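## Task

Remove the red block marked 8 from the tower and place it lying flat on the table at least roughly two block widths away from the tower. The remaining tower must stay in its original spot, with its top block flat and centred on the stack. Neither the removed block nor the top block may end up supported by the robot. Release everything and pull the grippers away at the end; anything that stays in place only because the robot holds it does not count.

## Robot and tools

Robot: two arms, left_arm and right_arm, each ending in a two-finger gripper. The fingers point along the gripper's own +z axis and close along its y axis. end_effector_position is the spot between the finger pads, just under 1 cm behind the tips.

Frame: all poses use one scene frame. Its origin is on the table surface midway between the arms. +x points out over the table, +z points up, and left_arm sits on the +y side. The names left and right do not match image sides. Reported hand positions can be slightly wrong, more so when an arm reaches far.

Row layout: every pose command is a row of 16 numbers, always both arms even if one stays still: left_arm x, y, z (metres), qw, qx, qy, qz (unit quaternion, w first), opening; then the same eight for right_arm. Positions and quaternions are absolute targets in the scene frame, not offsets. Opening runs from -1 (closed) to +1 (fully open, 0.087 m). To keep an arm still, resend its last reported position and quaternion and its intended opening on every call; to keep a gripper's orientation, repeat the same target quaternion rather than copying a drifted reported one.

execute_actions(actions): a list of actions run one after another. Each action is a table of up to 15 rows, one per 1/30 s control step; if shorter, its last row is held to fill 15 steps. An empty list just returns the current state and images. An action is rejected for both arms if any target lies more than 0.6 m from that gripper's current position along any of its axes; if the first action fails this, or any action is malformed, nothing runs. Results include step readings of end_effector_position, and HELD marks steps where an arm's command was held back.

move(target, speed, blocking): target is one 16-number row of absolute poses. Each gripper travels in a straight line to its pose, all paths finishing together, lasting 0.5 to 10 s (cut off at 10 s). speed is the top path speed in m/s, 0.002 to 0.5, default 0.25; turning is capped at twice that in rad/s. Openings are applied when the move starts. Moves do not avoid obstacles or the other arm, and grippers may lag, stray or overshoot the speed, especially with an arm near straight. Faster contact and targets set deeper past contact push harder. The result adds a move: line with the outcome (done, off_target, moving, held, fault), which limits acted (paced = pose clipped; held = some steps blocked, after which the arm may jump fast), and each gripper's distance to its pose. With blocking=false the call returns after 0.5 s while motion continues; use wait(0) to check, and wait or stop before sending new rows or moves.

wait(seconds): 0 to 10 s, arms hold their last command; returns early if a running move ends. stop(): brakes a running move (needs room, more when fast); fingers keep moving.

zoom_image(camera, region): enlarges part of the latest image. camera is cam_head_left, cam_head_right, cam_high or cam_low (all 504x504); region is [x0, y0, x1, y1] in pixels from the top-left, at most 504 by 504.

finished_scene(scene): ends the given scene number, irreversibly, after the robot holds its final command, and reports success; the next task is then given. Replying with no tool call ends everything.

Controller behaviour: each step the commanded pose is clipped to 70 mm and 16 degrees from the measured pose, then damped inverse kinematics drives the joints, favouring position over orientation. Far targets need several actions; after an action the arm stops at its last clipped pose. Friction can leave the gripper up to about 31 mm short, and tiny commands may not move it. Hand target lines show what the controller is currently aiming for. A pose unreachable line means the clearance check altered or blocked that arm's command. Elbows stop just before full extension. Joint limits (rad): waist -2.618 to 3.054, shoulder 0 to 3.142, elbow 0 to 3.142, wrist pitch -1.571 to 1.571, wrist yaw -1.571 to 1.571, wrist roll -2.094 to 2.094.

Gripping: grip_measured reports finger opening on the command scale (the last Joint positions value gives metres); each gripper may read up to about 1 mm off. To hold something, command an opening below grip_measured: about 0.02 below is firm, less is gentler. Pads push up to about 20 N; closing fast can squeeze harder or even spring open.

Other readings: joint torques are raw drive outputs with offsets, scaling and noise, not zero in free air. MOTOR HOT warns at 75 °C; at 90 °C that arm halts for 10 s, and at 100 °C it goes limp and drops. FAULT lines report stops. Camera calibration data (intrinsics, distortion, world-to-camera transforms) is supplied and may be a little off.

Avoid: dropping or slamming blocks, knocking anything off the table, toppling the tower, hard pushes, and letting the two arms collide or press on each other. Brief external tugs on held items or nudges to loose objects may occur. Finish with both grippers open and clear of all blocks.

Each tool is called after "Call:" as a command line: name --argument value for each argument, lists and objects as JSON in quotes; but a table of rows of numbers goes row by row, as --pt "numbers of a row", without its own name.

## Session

Call:
execute_actions --actions '[]'

Scene clock: 0.00 s.
left_arm: end_effector_position=(+0.4354, +0.6861, +0.1783) grip_measured=+1.000 end_effector_quat_wxyz=(+0.498, +0.302, +0.696, +0.420) | right_arm: end_effector_position=(+0.3984, -0.3178, +0.3759) grip_measured=+1.000 end_effector_quat_wxyz=(-0.102, +0.790, -0.463, +0.388)
Joint positions: left_arm=[0.907 1.975 1.239 0.555 0.564 1.208 0.087] | right_arm=[ 0.297  1.657  2.064 -1.251  0.435 -1.913  0.087]
Joint velocities: left_arm=[ 0.002  0.007 -0.012  0.081 -0.051 -0.007  0.   ] | right_arm=[ 0.007 -0.002 -0.007  0.037 -0.022 -0.066  0.   ]
Joint torques (N m, as the arm reports them, + toward a larger angle): no reading
Hand target (left_arm): +0.435, +0.686, +0.178; +0.498, +0.302, +0.696, +0.420
Hand target (right_arm): +0.398, -0.318, +0.376; -0.102, +0.790, -0.463, +0.388

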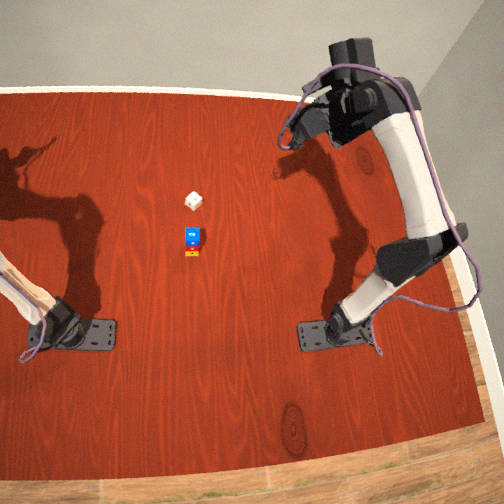

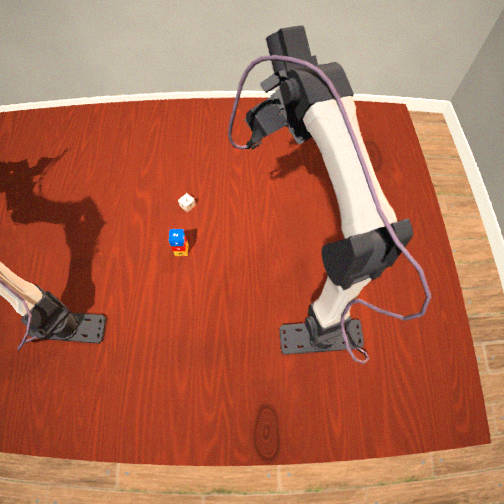

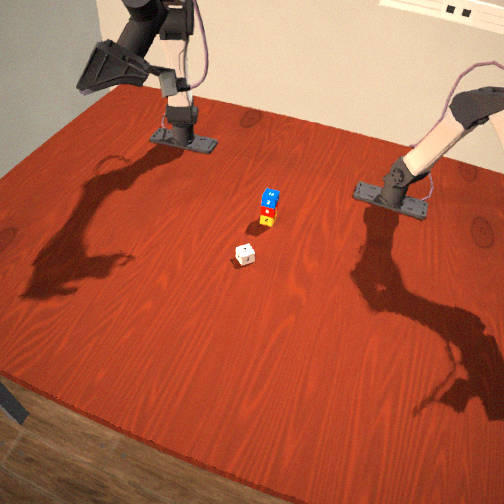

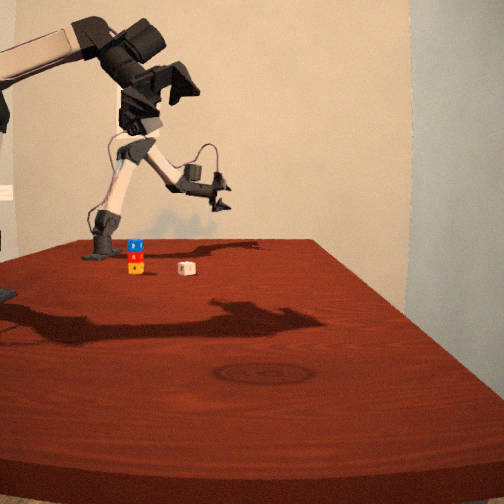

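Call:
move --target '[0.33,0.3,0.17,0,0.3827,0.9239,0,1,0.3984,-0.3178,0.3759,-0.102,0.79,-0.463,0.388,1]' --speed 0.35

Call:
move --target '[0.217,-0.002,0.13,0,0.7071,0.7071,0,1,0.3984,-0.3178,0.3759,-0.102,0.79,-0.463,0.388,1]' --speed 0.3

Call:
zoom_image --camera "cam_low" --region '[60,130,240,290]'

Call:
zoom_image --camera "cam_high" --region '[180,90,340,250]'

Scene clock: 13.07 s.
left_arm: end_effector_position=(+0.3212, +0.3061, +0.1713) grip_measured=+1.000 end_effector_quat_wxyz=(-0.005, +0.382, +0.924, -0.002) | right_arm: end_effector_position=(+0.3984, -0.3178, +0.3759) grip_measured=+1.000 end_effector_quat_wxyz=(-0.102, +0.790, -0.463, +0.388)
Joint positions: left_arm=[ 0.025  1.864  1.841 -1.558  0.001  0.766  0.087] | right_arm=[ 0.297  1.657  2.064 -1.251  0.435 -1.913  0.087]
Joint velocities: left_arm=[-0.012  0.017  0.007  0.037  0.007 -0.051  0.   ] | right_arm=[ 0.022 -0.017 -0.007  0.081 -0.022  0.037  0.   ]
Joint torques (N m, as the arm reports them, + toward a larger angle): left_arm=[-0.4  -8.88  7.61  0.25  0.08 -0.16] | right_arm=[ 0.25 -7.77  7.41  1.49  0.07  0.06]
Hand target (left_arm): +0.324, +0.303, +0.174; -0.001, +0.381, +0.925, -0.005
Hand target (right_arm): +0.398, -0.318, +0.376; -0.102, +0.790, -0.463, +0.388
Off the commanded pose (left_arm): 0.011 m, 1 deg.
Off the commanded pose (right_arm): 0.000 m, 0 deg.
joint sent to its limit (left arm) — the command would take joint 4 (wrist pitch) past its lower limit, so that joint was sent only as far as its limit.
move: off_target (left_arm)

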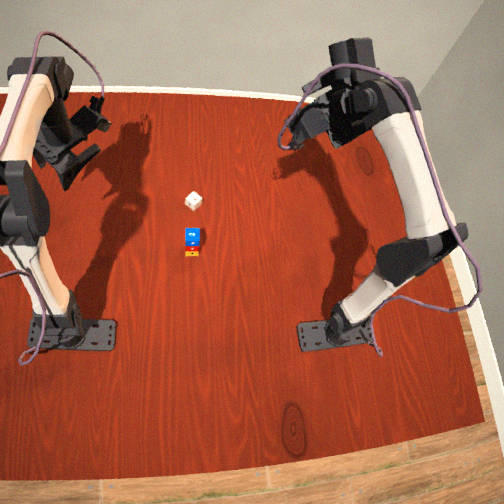

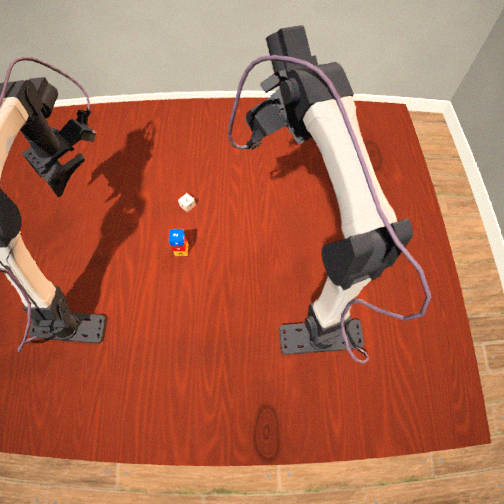

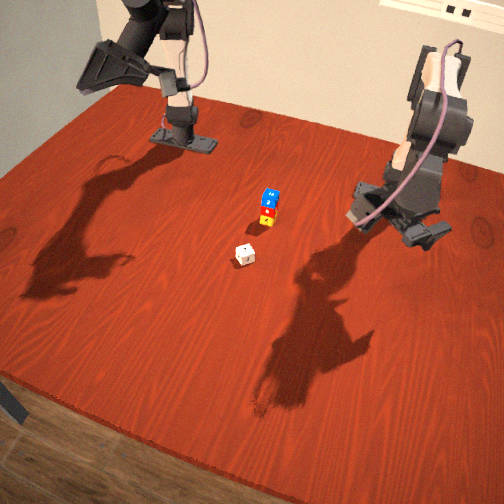

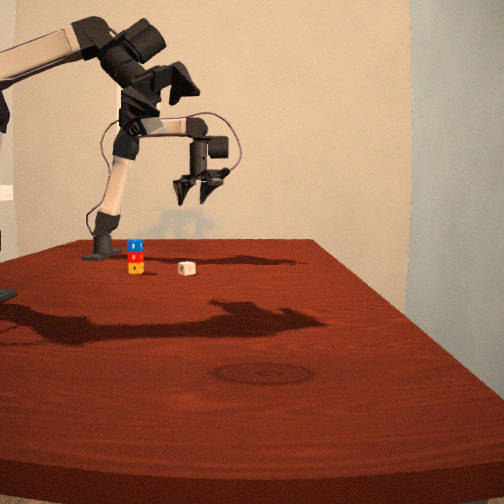

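Scene clock: 14.80 s.
left_arm: end_effector_position=(+0.2101, +0.0056, +0.1263) grip_measured=+1.000 end_effector_quat_wxyz=(-0.015, +0.710, +0.704, +0.008) | right_arm: end_effector_position=(+0.3984, -0.3178, +0.3759) grip_measured=+1.000 end_effector_quat_wxyz=(-0.102, +0.790, -0.463, +0.388)
Joint positions: left_arm=[-0.973  2.013  1.862 -1.452 -0.009  0.563  0.087] | right_arm=[ 0.297  1.657  2.064 -1.251  0.435 -1.913  0.087]
Joint velocities: left_arm=[-0.017  0.002  0.002 -0.007 -0.051  0.007  0.   ] | right_arm=[-0.012 -0.002  0.002 -0.037 -0.022 -0.037  0.   ]
Joint torques (N m, as the arm reports them, + toward a larger angle): left_arm=[  0.24 -10.53   7.65   0.26  -0.01  -0.16] | right_arm=[ 0.22 -7.77  7.45  1.5   0.06  0.06]
Hand target (left_arm): +0.212, +0.003, +0.130; -0.010, +0.707, +0.707, +0.008
Hand target (right_arm): +0.398, -0.318, +0.376; -0.102, +0.790, -0.463, +0.388
Off the commanded pose (left_arm): 0.011 m, 2 deg.
Off the commanded pose (right_arm): 0.000 m, 0 deg.
move: off_target (left_arm)

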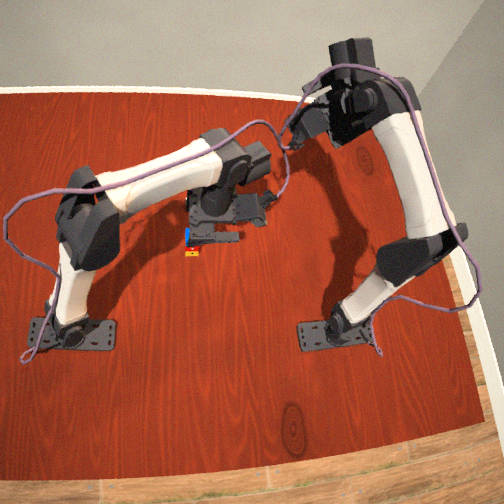

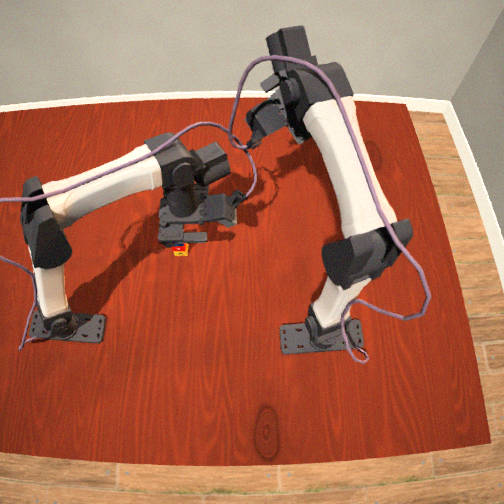

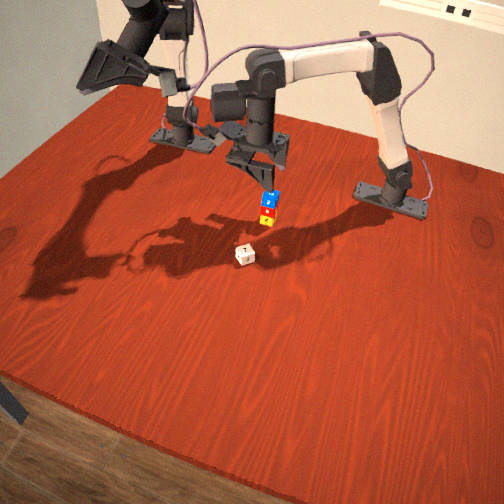

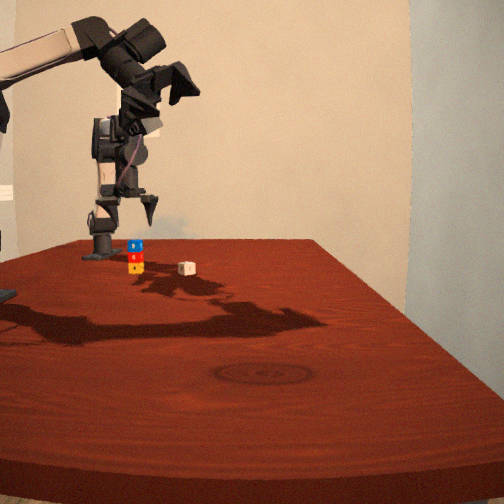

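Region (60, 130, 240, 290) of cam_low's 504x504 image, scaled by 2.800, with more detail than that image has.

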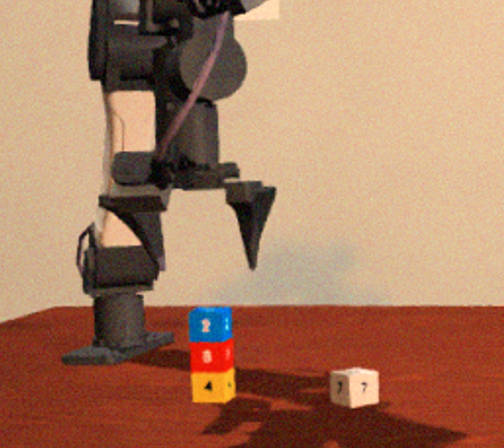

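Region (180, 90, 340, 250) of cam_high's 504x504 image, scaled by 3.150, with more detail than that image has.

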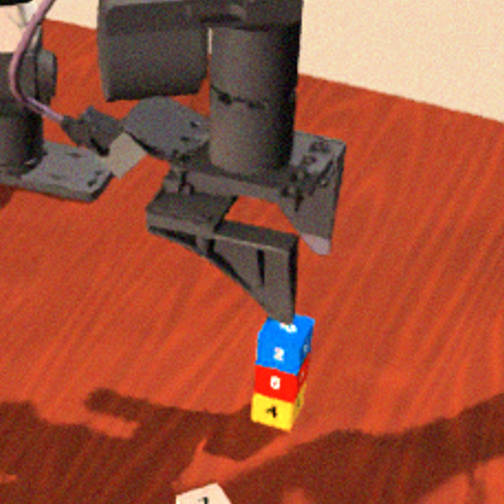

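Call:
move --target '[0.218,-0.001,0.032,0,0.725,0.689,0,0.4,0.3984,-0.3178,0.3759,-0.102,0.79,-0.463,0.388,1]' --speed 0.08

Call:
zoom_image --camera "cam_low" --region '[60,130,240,290]'

Call:
zoom_image --camera "cam_high" --region '[180,90,340,250]'

Scene clock: 29.57 s.
left_arm: end_effector_position=(+0.2165, -0.0023, +0.0393) grip_measured=+0.400 end_effector_quat_wxyz=(+0.006, +0.725, +0.689, +0.003) | right_arm: end_effector_position=(+0.3984, -0.3178, +0.3759) grip_measured=+1.000 end_effector_quat_wxyz=(-0.102, +0.790, -0.463, +0.388)
Joint positions: left_arm=[-0.973  2.035  1.552 -1.078 -0.008  0.605  0.061] | right_arm=[ 0.297  1.657  2.064 -1.251  0.435 -1.913  0.087]
Joint velocities: left_arm=[ 0.002 -0.012  0.012 -0.037 -0.081 -0.066 -0.001] | right_arm=[-0.012  0.017  0.017  0.007  0.022 -0.037  0.   ]
Joint torques (N m, as the arm reports them, + toward a larger angle): left_arm=[  0.77 -10.84   4.2    0.62   0.09   0.03] | right_arm=[ 0.2  -7.82  7.43  1.51  0.07  0.07]
Hand target (left_arm): +0.217, +0.001, +0.032; +0.000, +0.725, +0.689, +0.000
Hand target (right_arm): +0.398, -0.318, +0.376; -0.102, +0.790, -0.463, +0.388
Off the commanded pose (left_arm): 0.008 m, 1 deg.
Off the commanded pose (right_arm): 0.000 m, 0 deg.
move: done

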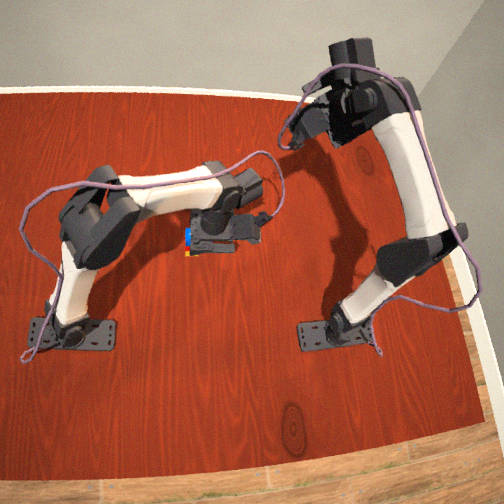

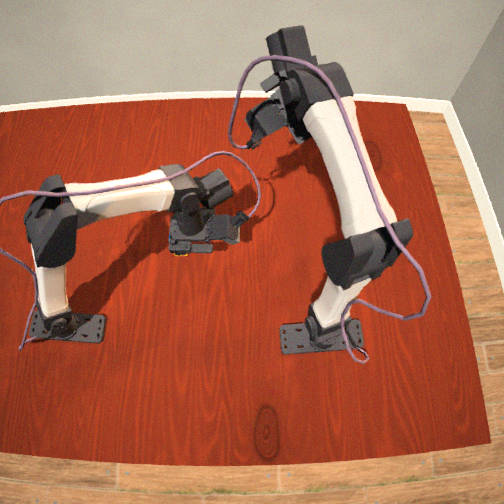

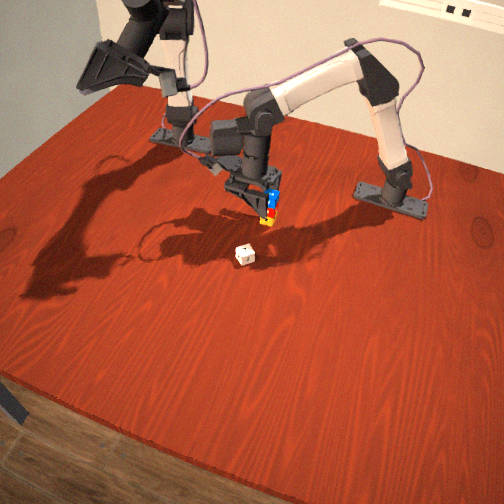

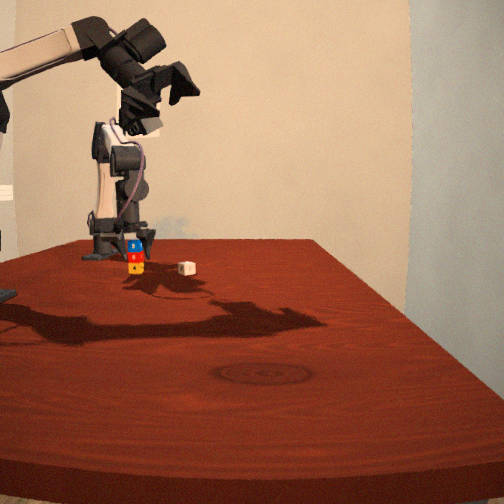

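Region (60, 130, 240, 290) of cam_low's 504x504 image, scaled by 2.800, with more detail than that image has.

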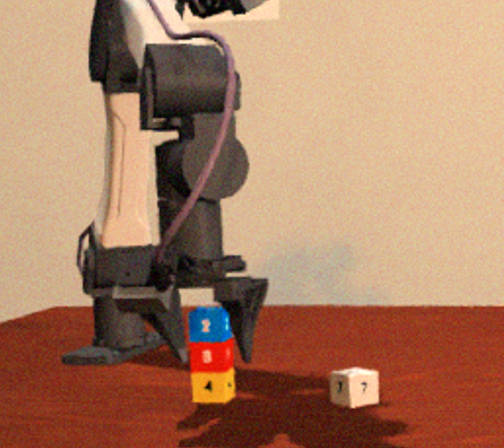

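Region (180, 90, 340, 250) of cam_high's 504x504 image, scaled by 3.150, with more detail than that image has.

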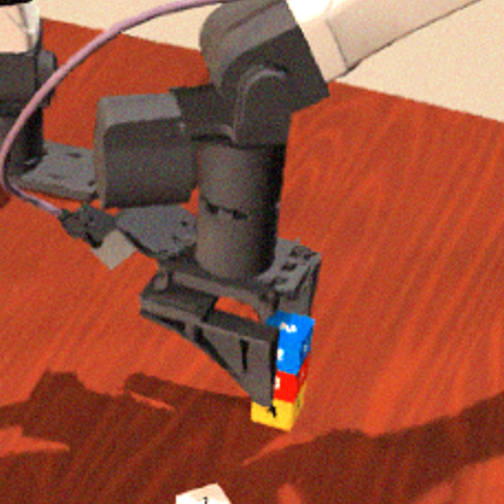

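Call:
move --target '[0.211,0.001,0.039,0,0.725,0.689,0,0.1,0.3984,-0.3178,0.3759,-0.102,0.79,-0.463,0.388,1]' --speed 0.03

Call:
move --target '[0.211,0.001,0.039,0,0.725,0.689,0,-0.36,0.3984,-0.3178,0.3759,-0.102,0.79,-0.463,0.388,1]' --speed 0.03

Call:
move --target '[0.213,0.001,0.075,0,0.725,0.689,0,-0.36,0.3984,-0.3178,0.3759,-0.102,0.79,-0.463,0.388,1]' --speed 0.05

Call:
move --target '[0.31,0.085,0.075,0,0.725,0.689,0,-0.36,0.3984,-0.3178,0.3759,-0.102,0.79,-0.463,0.388,1]' --speed 0.15

Call:
move --target '[0.31,0.085,0.004,0,0.725,0.689,0,-0.36,0.3984,-0.3178,0.3759,-0.102,0.79,-0.463,0.388,1]' --speed 0.05

Call:
zoom_image --camera "cam_low" --region '[60,130,240,290]'

Scene clock: 58.13 s.
left_arm: end_effector_position=(+0.2166, -0.0027, +0.0392) grip_measured=+0.100 end_effector_quat_wxyz=(+0.006, +0.725, +0.689, +0.002) | right_arm: end_effector_position=(+0.3984, -0.3178, +0.3759) grip_measured=+1.000 end_effector_quat_wxyz=(-0.102, +0.790, -0.463, +0.388)
Joint positions: left_arm=[-0.973  2.035  1.552 -1.077 -0.007  0.605  0.048] | right_arm=[ 0.297  1.657  2.064 -1.251  0.435 -1.913  0.087]
Joint velocities: left_arm=[ 0.007 -0.002 -0.017  0.007 -0.022 -0.007  0.   ] | right_arm=[ 0.002 -0.002 -0.022  0.007  0.007 -0.007  0.   ]
Joint torques (N m, as the arm reports them, + toward a larger angle): left_arm=[ -0.24 -12.39   4.26   0.4    0.09  -0.12] | right_arm=[ 0.21 -7.76  7.48  1.51  0.07  0.07]
Hand target (left_arm): +0.211, +0.001, +0.039; -0.000, +0.725, +0.689, -0.000
Hand target (right_arm): +0.398, -0.318, +0.376; -0.102, +0.790, -0.463, +0.388
Off the commanded pose (left_arm): 0.007 m, 1 deg.
Off the commanded pose (right_arm): 0.000 m, 0 deg.
move: done

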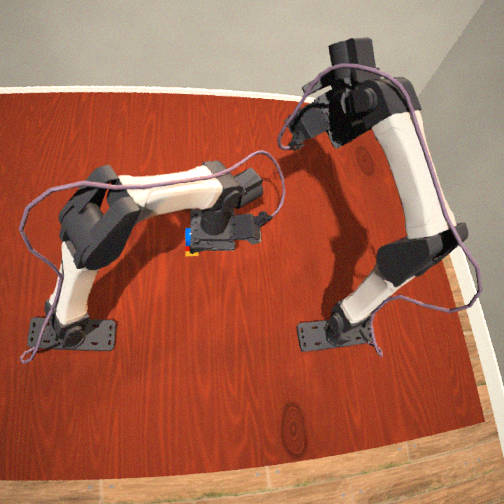

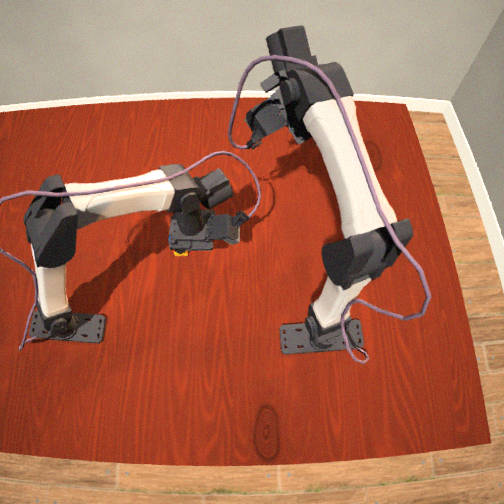

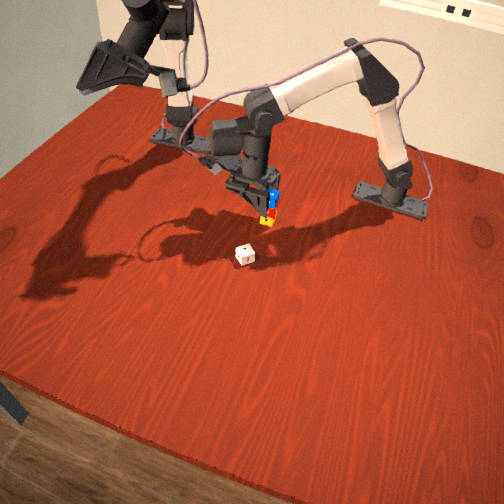

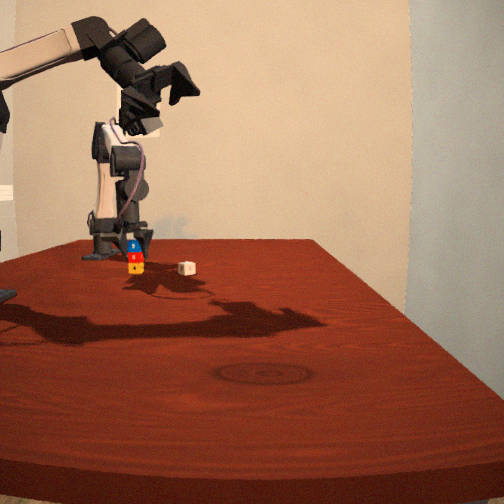

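Scene clock: 58.83 s.
left_arm: end_effector_position=(+0.2167, -0.0026, +0.0392) grip_measured=-0.277 end_effector_quat_wxyz=(+0.006, +0.725, +0.689, +0.002) | right_arm: end_effector_position=(+0.3984, -0.3178, +0.3759) grip_measured=+1.000 end_effector_quat_wxyz=(-0.102, +0.790, -0.463, +0.388)
Joint positions: left_arm=[-0.973  2.035  1.552 -1.077 -0.007  0.605  0.032] | right_arm=[ 0.297  1.657  2.064 -1.251  0.435 -1.913  0.087]
Joint velocities: left_arm=[ 0.002 -0.012 -0.007  0.007 -0.037 -0.037  0.   ] | right_arm=[-0.017 -0.002  0.017 -0.037  0.051 -0.022  0.   ]
Joint torques (N m, as the arm reports them, + toward a larger angle): left_arm=[ -0.26 -12.39   4.24   0.4    0.1   -0.13] | right_arm=[ 0.21 -7.77  7.39  1.5   0.08  0.08]
Hand target (left_arm): +0.211, +0.001, +0.039; -0.000, +0.725, +0.689, +0.000
Hand target (right_arm): +0.398, -0.318, +0.376; -0.102, +0.790, -0.463, +0.388
Off the commanded pose (left_arm): 0.007 m, 1 deg.
Off the commanded pose (right_arm): 0.000 m, 0 deg.
move: done

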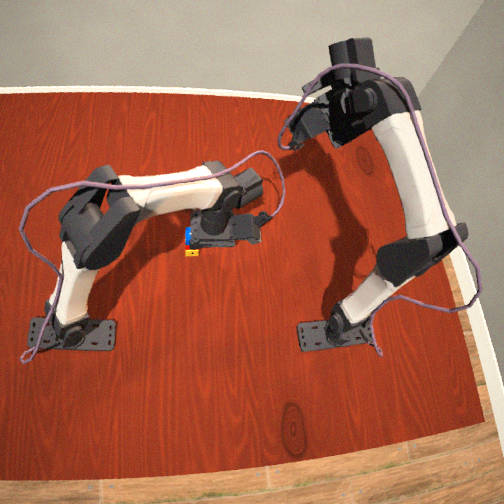

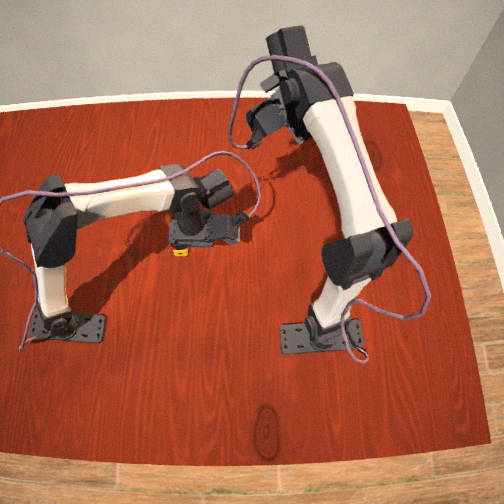

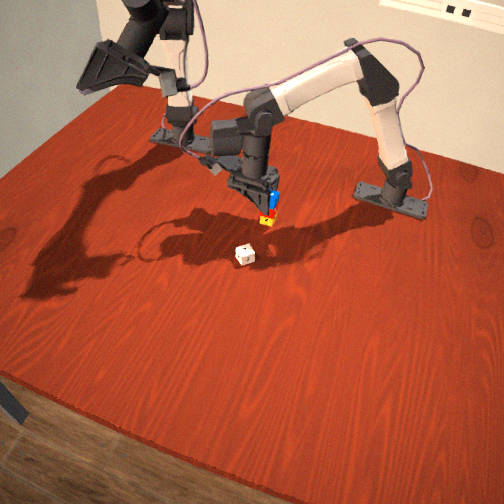

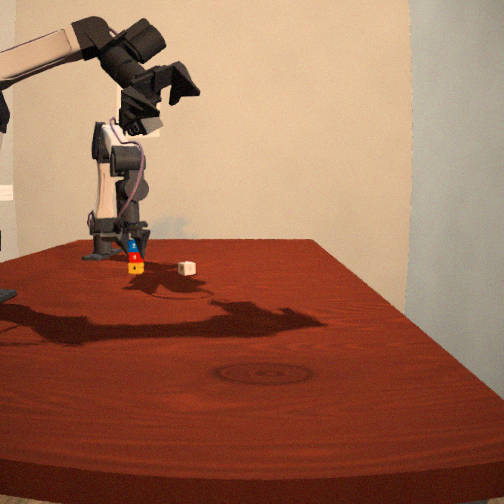

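Scene clock: 60.03 s.
left_arm: end_effector_position=(+0.2117, +0.0052, +0.0636) grip_measured=-0.277 end_effector_quat_wxyz=(-0.014, +0.725, +0.689, +0.006) | right_arm: end_effector_position=(+0.3984, -0.3178, +0.3759) grip_measured=+1.000 end_effector_quat_wxyz=(-0.102, +0.790, -0.463, +0.388)
Joint positions: left_arm=[-0.973  2.02   1.623 -1.203 -0.007  0.605  0.032] | right_arm=[ 0.297  1.657  2.064 -1.251  0.435 -1.913  0.087]
Joint velocities: left_arm=[ 0.012 -0.012  0.002 -0.066 -0.051  0.051 -0.   ] | right_arm=[ 0.007 -0.012 -0.002 -0.007 -0.066 -0.037  0.   ]
Joint torques (N m, as the arm reports them, + toward a larger angle): left_arm=[  0.12 -12.64   7.64   0.21   0.09  -0.07] | right_arm=[ 0.22 -7.76  7.38  1.5   0.09  0.05]
Hand target (left_arm): +0.213, +0.001, +0.075; +0.000, +0.725, +0.689, -0.000
Hand target (right_arm): +0.398, -0.318, +0.376; -0.102, +0.790, -0.463, +0.388
Off the commanded pose (left_arm): 0.012 m, 2 deg.
Off the commanded pose (right_arm): 0.000 m, 0 deg.
move: off_target (left_arm)

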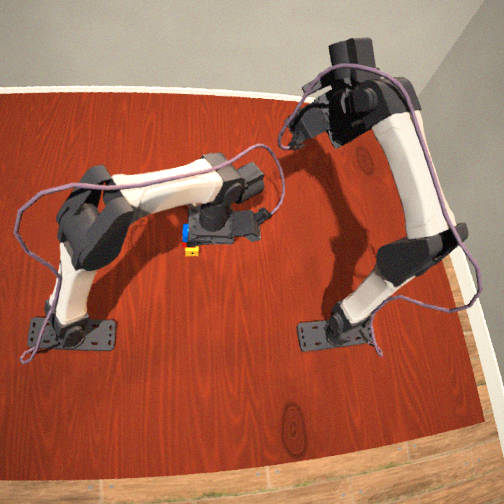

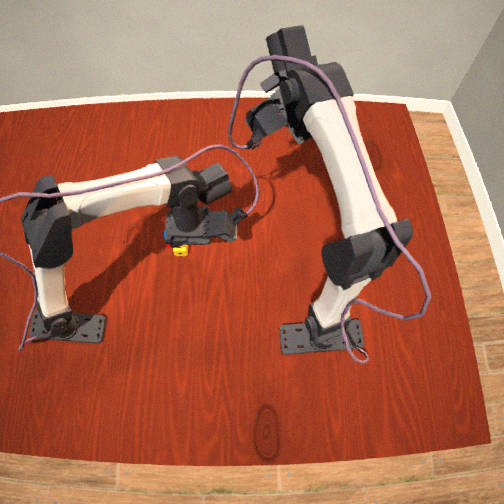

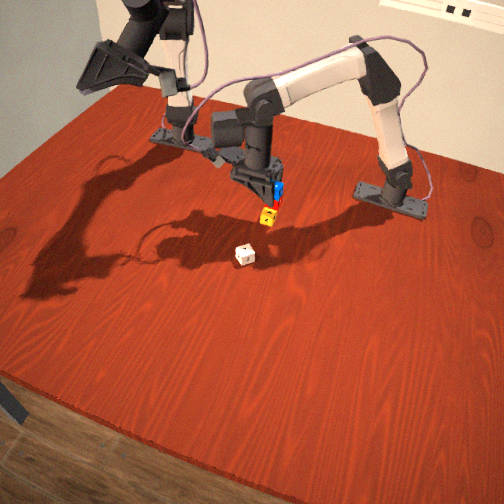

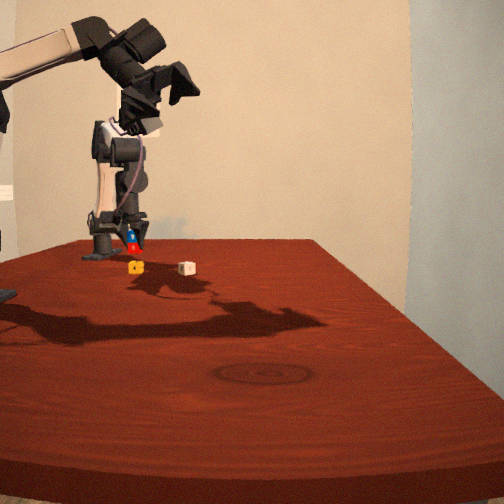

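Scene clock: 61.40 s.
left_arm: end_effector_position=(+0.3043, +0.0870, +0.0632) grip_measured=-0.277 end_effector_quat_wxyz=(-0.015, +0.722, +0.691, -0.002) | right_arm: end_effector_position=(+0.3984, -0.3178, +0.3759) grip_measured=+1.000 end_effector_quat_wxyz=(-0.102, +0.790, -0.463, +0.388)
Joint positions: left_arm=[-0.64   2.02   1.623 -1.203 -0.     0.931  0.032] | right_arm=[ 0.297  1.657  2.064 -1.251  0.435 -1.913  0.087]
Joint velocities: left_arm=[-0.022 -0.017 -0.007  0.022 -0.125 -0.022 -0.001] | right_arm=[ 0.032 -0.002 -0.002 -0.037 -0.022 -0.007  0.   ]
Joint torques (N m, as the arm reports them, + toward a larger angle): left_arm=[  0.37 -12.14   8.33   0.22   0.12   0.01] | right_arm=[ 0.21 -7.77  7.41  1.5   0.07  0.08]
Hand target (left_arm): +0.310, +0.082, +0.074; +0.003, +0.725, +0.689, -0.003
Hand target (right_arm): +0.398, -0.318, +0.376; -0.102, +0.790, -0.463, +0.388
Off the commanded pose (left_arm): 0.013 m, 2 deg.
Off the commanded pose (right_arm): 0.000 m, 0 deg.
move: off_target (left_arm)

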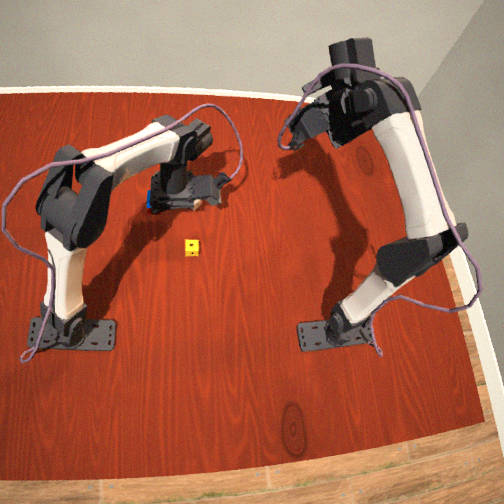

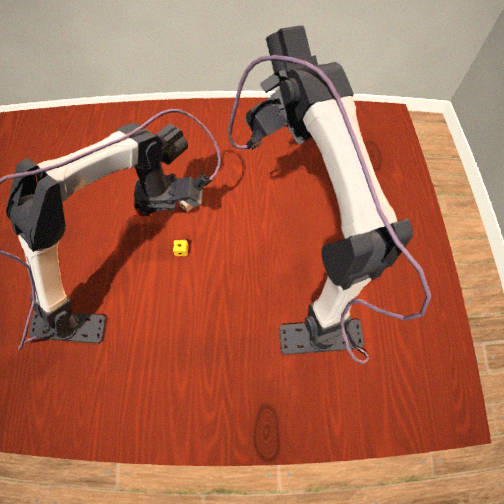

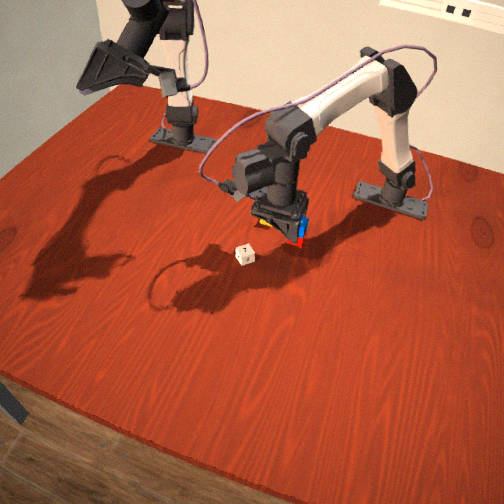

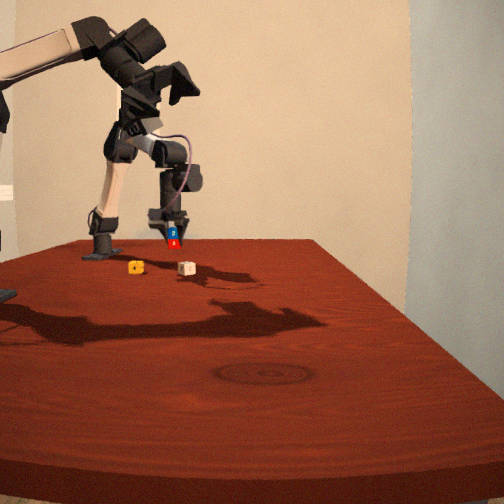

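Scene clock: 63.07 s.
left_arm: end_effector_position=(+0.3107, +0.0819, +0.0121) grip_measured=-0.277 end_effector_quat_wxyz=(+0.007, +0.724, +0.690, +0.001) | right_arm: end_effector_position=(+0.3984, -0.3178, +0.3759) grip_measured=+1.000 end_effector_quat_wxyz=(-0.102, +0.790, -0.463, +0.388)
Joint positions: left_arm=[-0.64   2.058  1.475 -0.974 -0.     0.935  0.032] | right_arm=[ 0.297  1.657  2.064 -1.251  0.435 -1.913  0.087]
Joint velocities: left_arm=[ 0.007 -0.002 -0.007  0.037  0.051 -0.007 -0.002] | right_arm=[ 0.007  0.002 -0.007 -0.037  0.037 -0.022  0.   ]
Joint torques (N m, as the arm reports them, + toward a larger angle): left_arm=[  0.46 -10.73   3.97   0.59   0.06   0.01] | right_arm=[ 0.2  -7.79  7.47  1.5   0.07  0.08]
Hand target (left_arm): +0.309, +0.086, +0.004; -0.000, +0.725, +0.689, +0.000
Hand target (right_arm): +0.398, -0.318, +0.376; -0.102, +0.790, -0.463, +0.388
Off the commanded pose (left_arm): 0.009 m, 1 deg.
Off the commanded pose (right_arm): 0.000 m, 0 deg.
move: done

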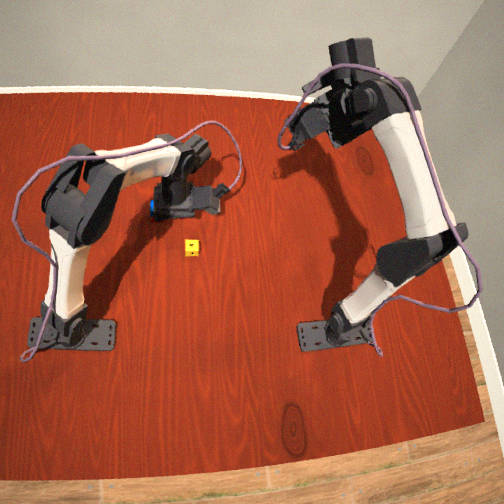

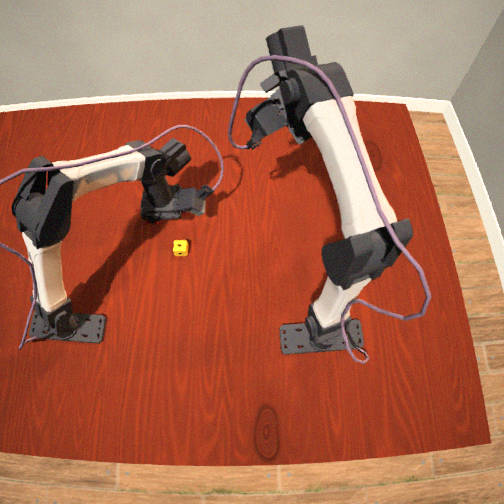

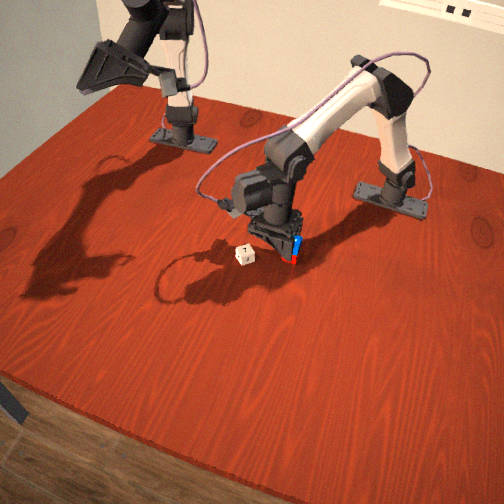

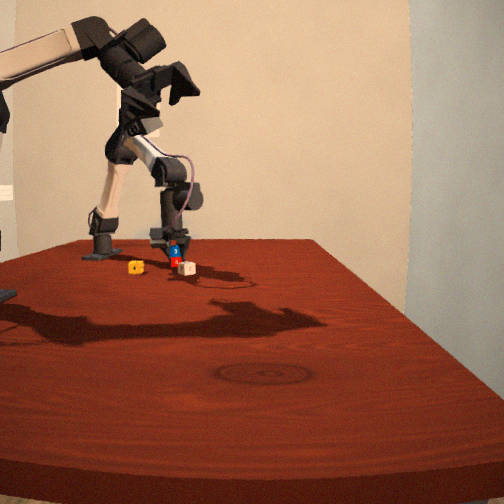

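Region (60, 130, 240, 290) of cam_low's 504x504 image, scaled by 2.800, with more detail than that image has.

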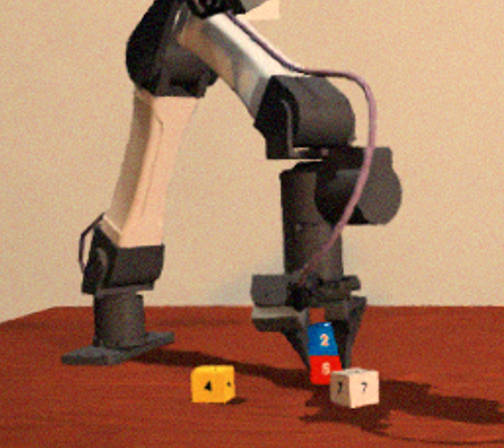

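Within ~2 mm; nudge down, release, rise.

Call:
move --target '[0.31,0.085,0.001,0,0.725,0.689,0,-0.36,0.3984,-0.3178,0.3759,-0.102,0.79,-0.463,0.388,1]' --speed 0.03

Call:
move --target '[0.311,0.082,0.011,0,0.725,0.689,0,0.1,0.3984,-0.3178,0.3759,-0.102,0.79,-0.463,0.388,1]' --speed 0.03

Call:
move --target '[0.314,0.081,0.051,0,0.725,0.689,0,0.1,0.3984,-0.3178,0.3759,-0.102,0.79,-0.463,0.388,1]' --speed 0.05

Scene clock: 74.00 s.
left_arm: end_effector_position=(+0.3124, +0.0806, +0.0119) grip_measured=-0.277 end_effector_quat_wxyz=(+0.011, +0.724, +0.690, +0.001) | right_arm: end_effector_position=(+0.3984, -0.3178, +0.3759) grip_measured=+1.000 end_effector_quat_wxyz=(-0.102, +0.790, -0.463, +0.388)
Joint positions: left_arm=[-0.64   2.058  1.475 -0.965 -0.     0.935  0.032] | right_arm=[ 0.297  1.657  2.064 -1.251  0.435 -1.913  0.087]
Joint velocities: left_arm=[-0.002  0.007  0.002  0.022 -0.037 -0.037 -0.   ] | right_arm=[-0.007 -0.012  0.022 -0.095 -0.022 -0.022  0.   ]
Joint torques (N m, as the arm reports them, + toward a larger angle): left_arm=[  0.5  -10.14   3.93   0.57   0.05   0.01] | right_arm=[ 0.19 -7.8   7.42  1.49  0.07  0.07]
Hand target (left_arm): +0.310, +0.085, +0.001; -0.000, +0.725, +0.689, -0.000
Hand target (right_arm): +0.398, -0.318, +0.376; -0.102, +0.790, -0.463, +0.388
Off the commanded pose (left_arm): 0.012 m, 1 deg.
Off the commanded pose (right_arm): 0.000 m, 0 deg.
move: off_target (left_arm)

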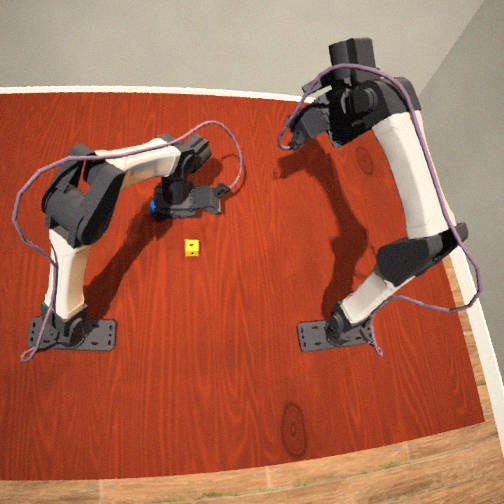

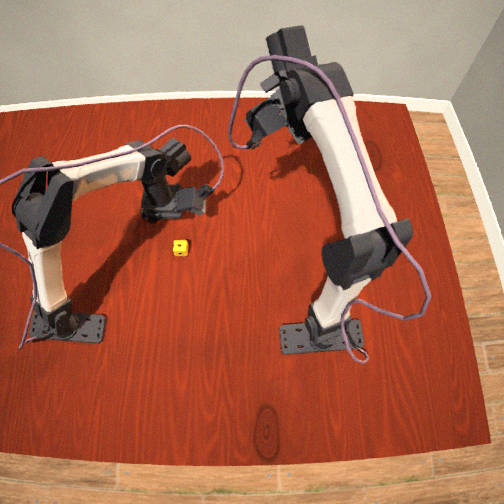

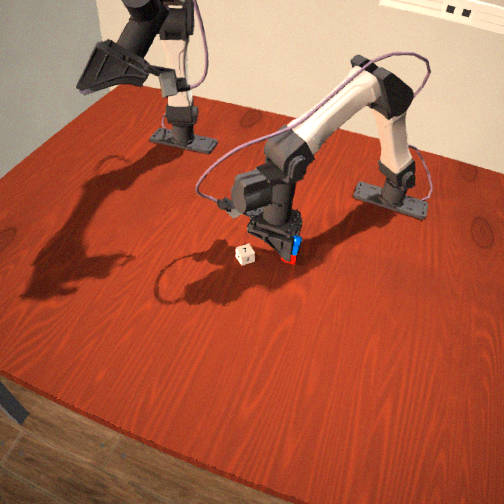

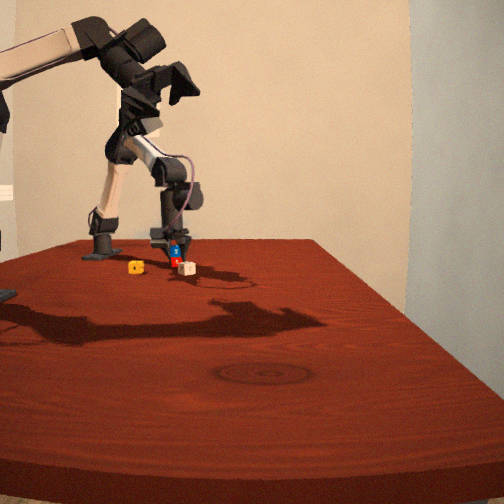

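Scene clock: 74.70 s.
left_arm: end_effector_position=(+0.3101, +0.0824, +0.0121) grip_measured=+0.100 end_effector_quat_wxyz=(+0.005, +0.724, +0.690, +0.001) | right_arm: end_effector_position=(+0.3984, -0.3178, +0.3759) grip_measured=+1.000 end_effector_quat_wxyz=(-0.102, +0.790, -0.463, +0.388)
Joint positions: left_arm=[-0.64   2.058  1.475 -0.977 -0.     0.935  0.048] | right_arm=[ 0.297  1.657  2.064 -1.251  0.435 -1.913  0.087]
Joint velocities: left_arm=[ 0.002 -0.007 -0.007 -0.037  0.066  0.051 -0.   ] | right_arm=[-0.012 -0.022 -0.017  0.081 -0.066 -0.022  0.   ]
Joint torques (N m, as the arm reports them, + toward a larger angle): left_arm=[  0.14 -10.33   6.77   0.3    0.05  -0.04] | right_arm=[ 0.2  -7.79  7.36  1.51  0.09  0.07]
Hand target (left_arm): +0.311, +0.082, +0.011; +0.000, +0.725, +0.689, -0.000
Hand target (right_arm): +0.398, -0.318, +0.376; -0.102, +0.790, -0.463, +0.388
Off the commanded pose (left_arm): 0.001 m, 1 deg.
Off the commanded pose (right_arm): 0.000 m, 0 deg.
move: done

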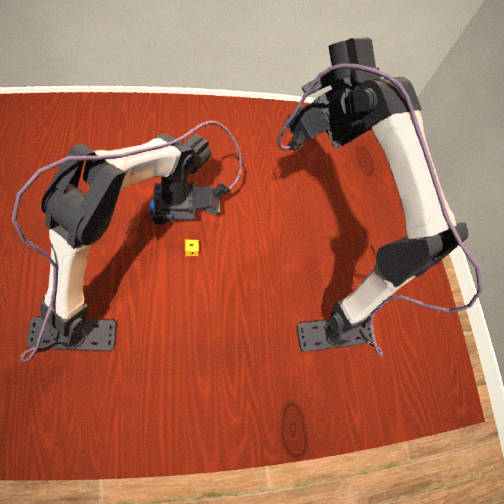

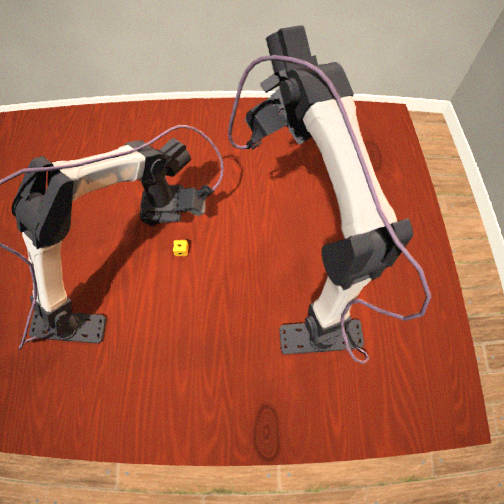

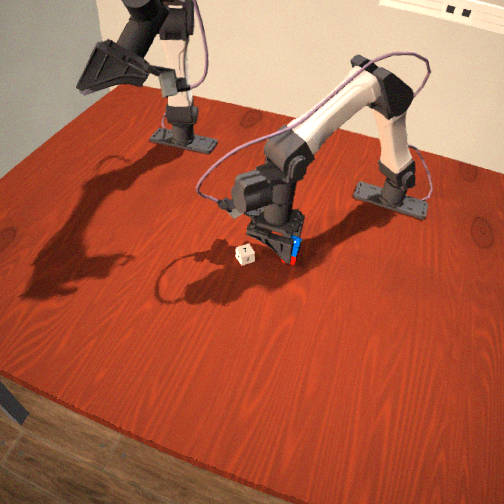

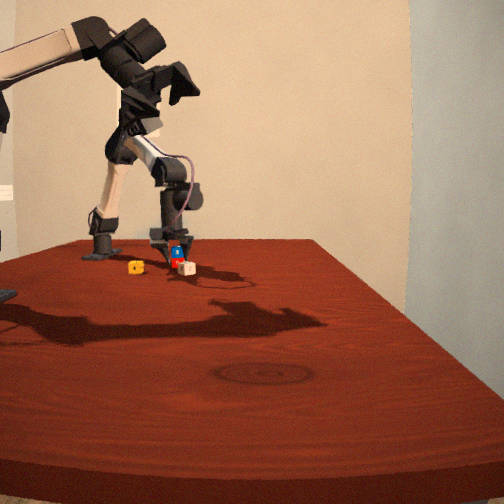

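Scene clock: 75.97 s.
left_arm: end_effector_position=(+0.3093, +0.0831, +0.0403) grip_measured=+0.100 end_effector_quat_wxyz=(-0.013, +0.724, +0.690, -0.002) | right_arm: end_effector_position=(+0.3984, -0.3178, +0.3759) grip_measured=+1.000 end_effector_quat_wxyz=(-0.102, +0.790, -0.463, +0.388)
Joint positions: left_arm=[-0.64   2.058  1.587 -1.126 -0.     0.935  0.048] | right_arm=[ 0.297  1.657  2.064 -1.251  0.435 -1.913  0.087]
Joint velocities: left_arm=[-0.002 -0.007  0.007 -0.037  0.037 -0.007  0.   ] | right_arm=[-0.012  0.002  0.002  0.022  0.007 -0.022  0.   ]
Joint torques (N m, as the arm reports them, + toward a larger angle): left_arm=[  0.35 -12.68   7.62   0.21   0.06   0.  ] | right_arm=[ 0.18 -7.76  7.4   1.5   0.07  0.07]
Hand target (left_arm): +0.314, +0.081, +0.051; +0.000, +0.725, +0.689, -0.000
Hand target (right_arm): +0.398, -0.318, +0.376; -0.102, +0.790, -0.463, +0.388
Off the commanded pose (left_arm): 0.012 m, 1 deg.
Off the commanded pose (right_arm): 0.000 m, 0 deg.
move: off_target (left_arm)

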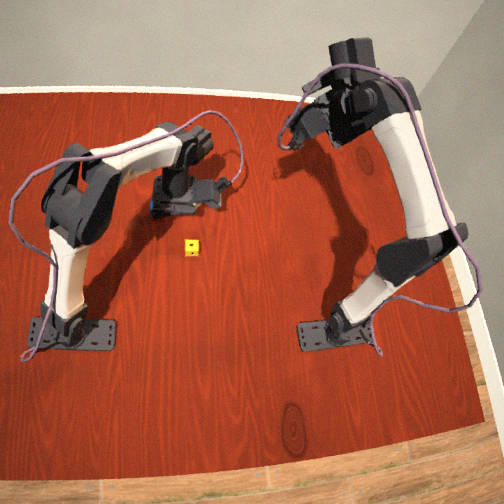

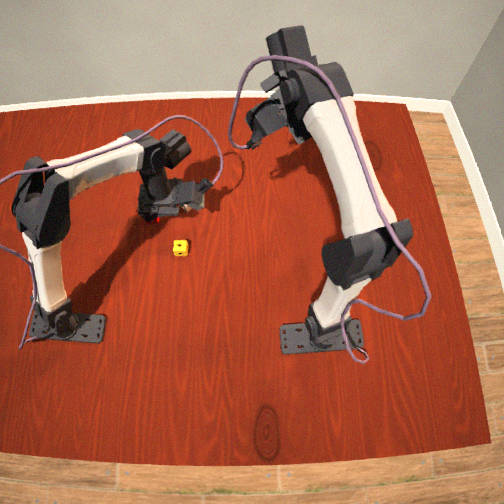

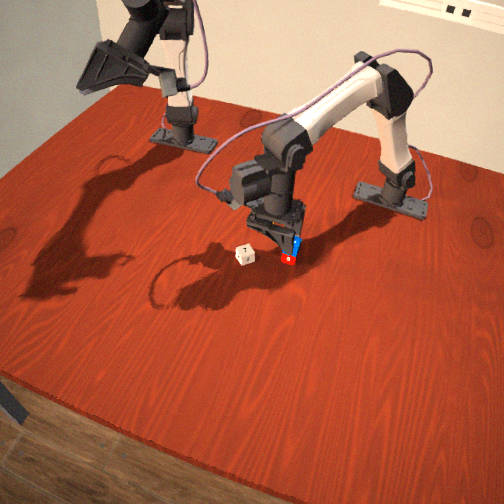

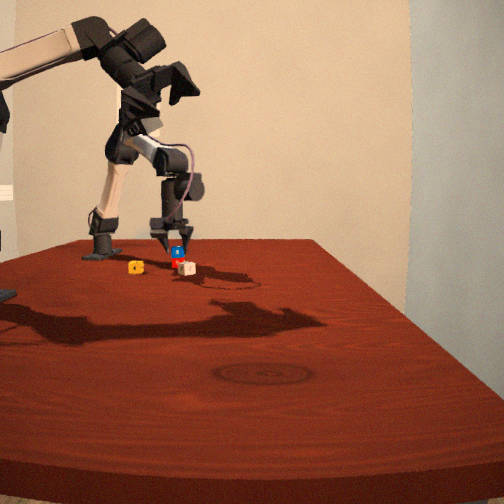

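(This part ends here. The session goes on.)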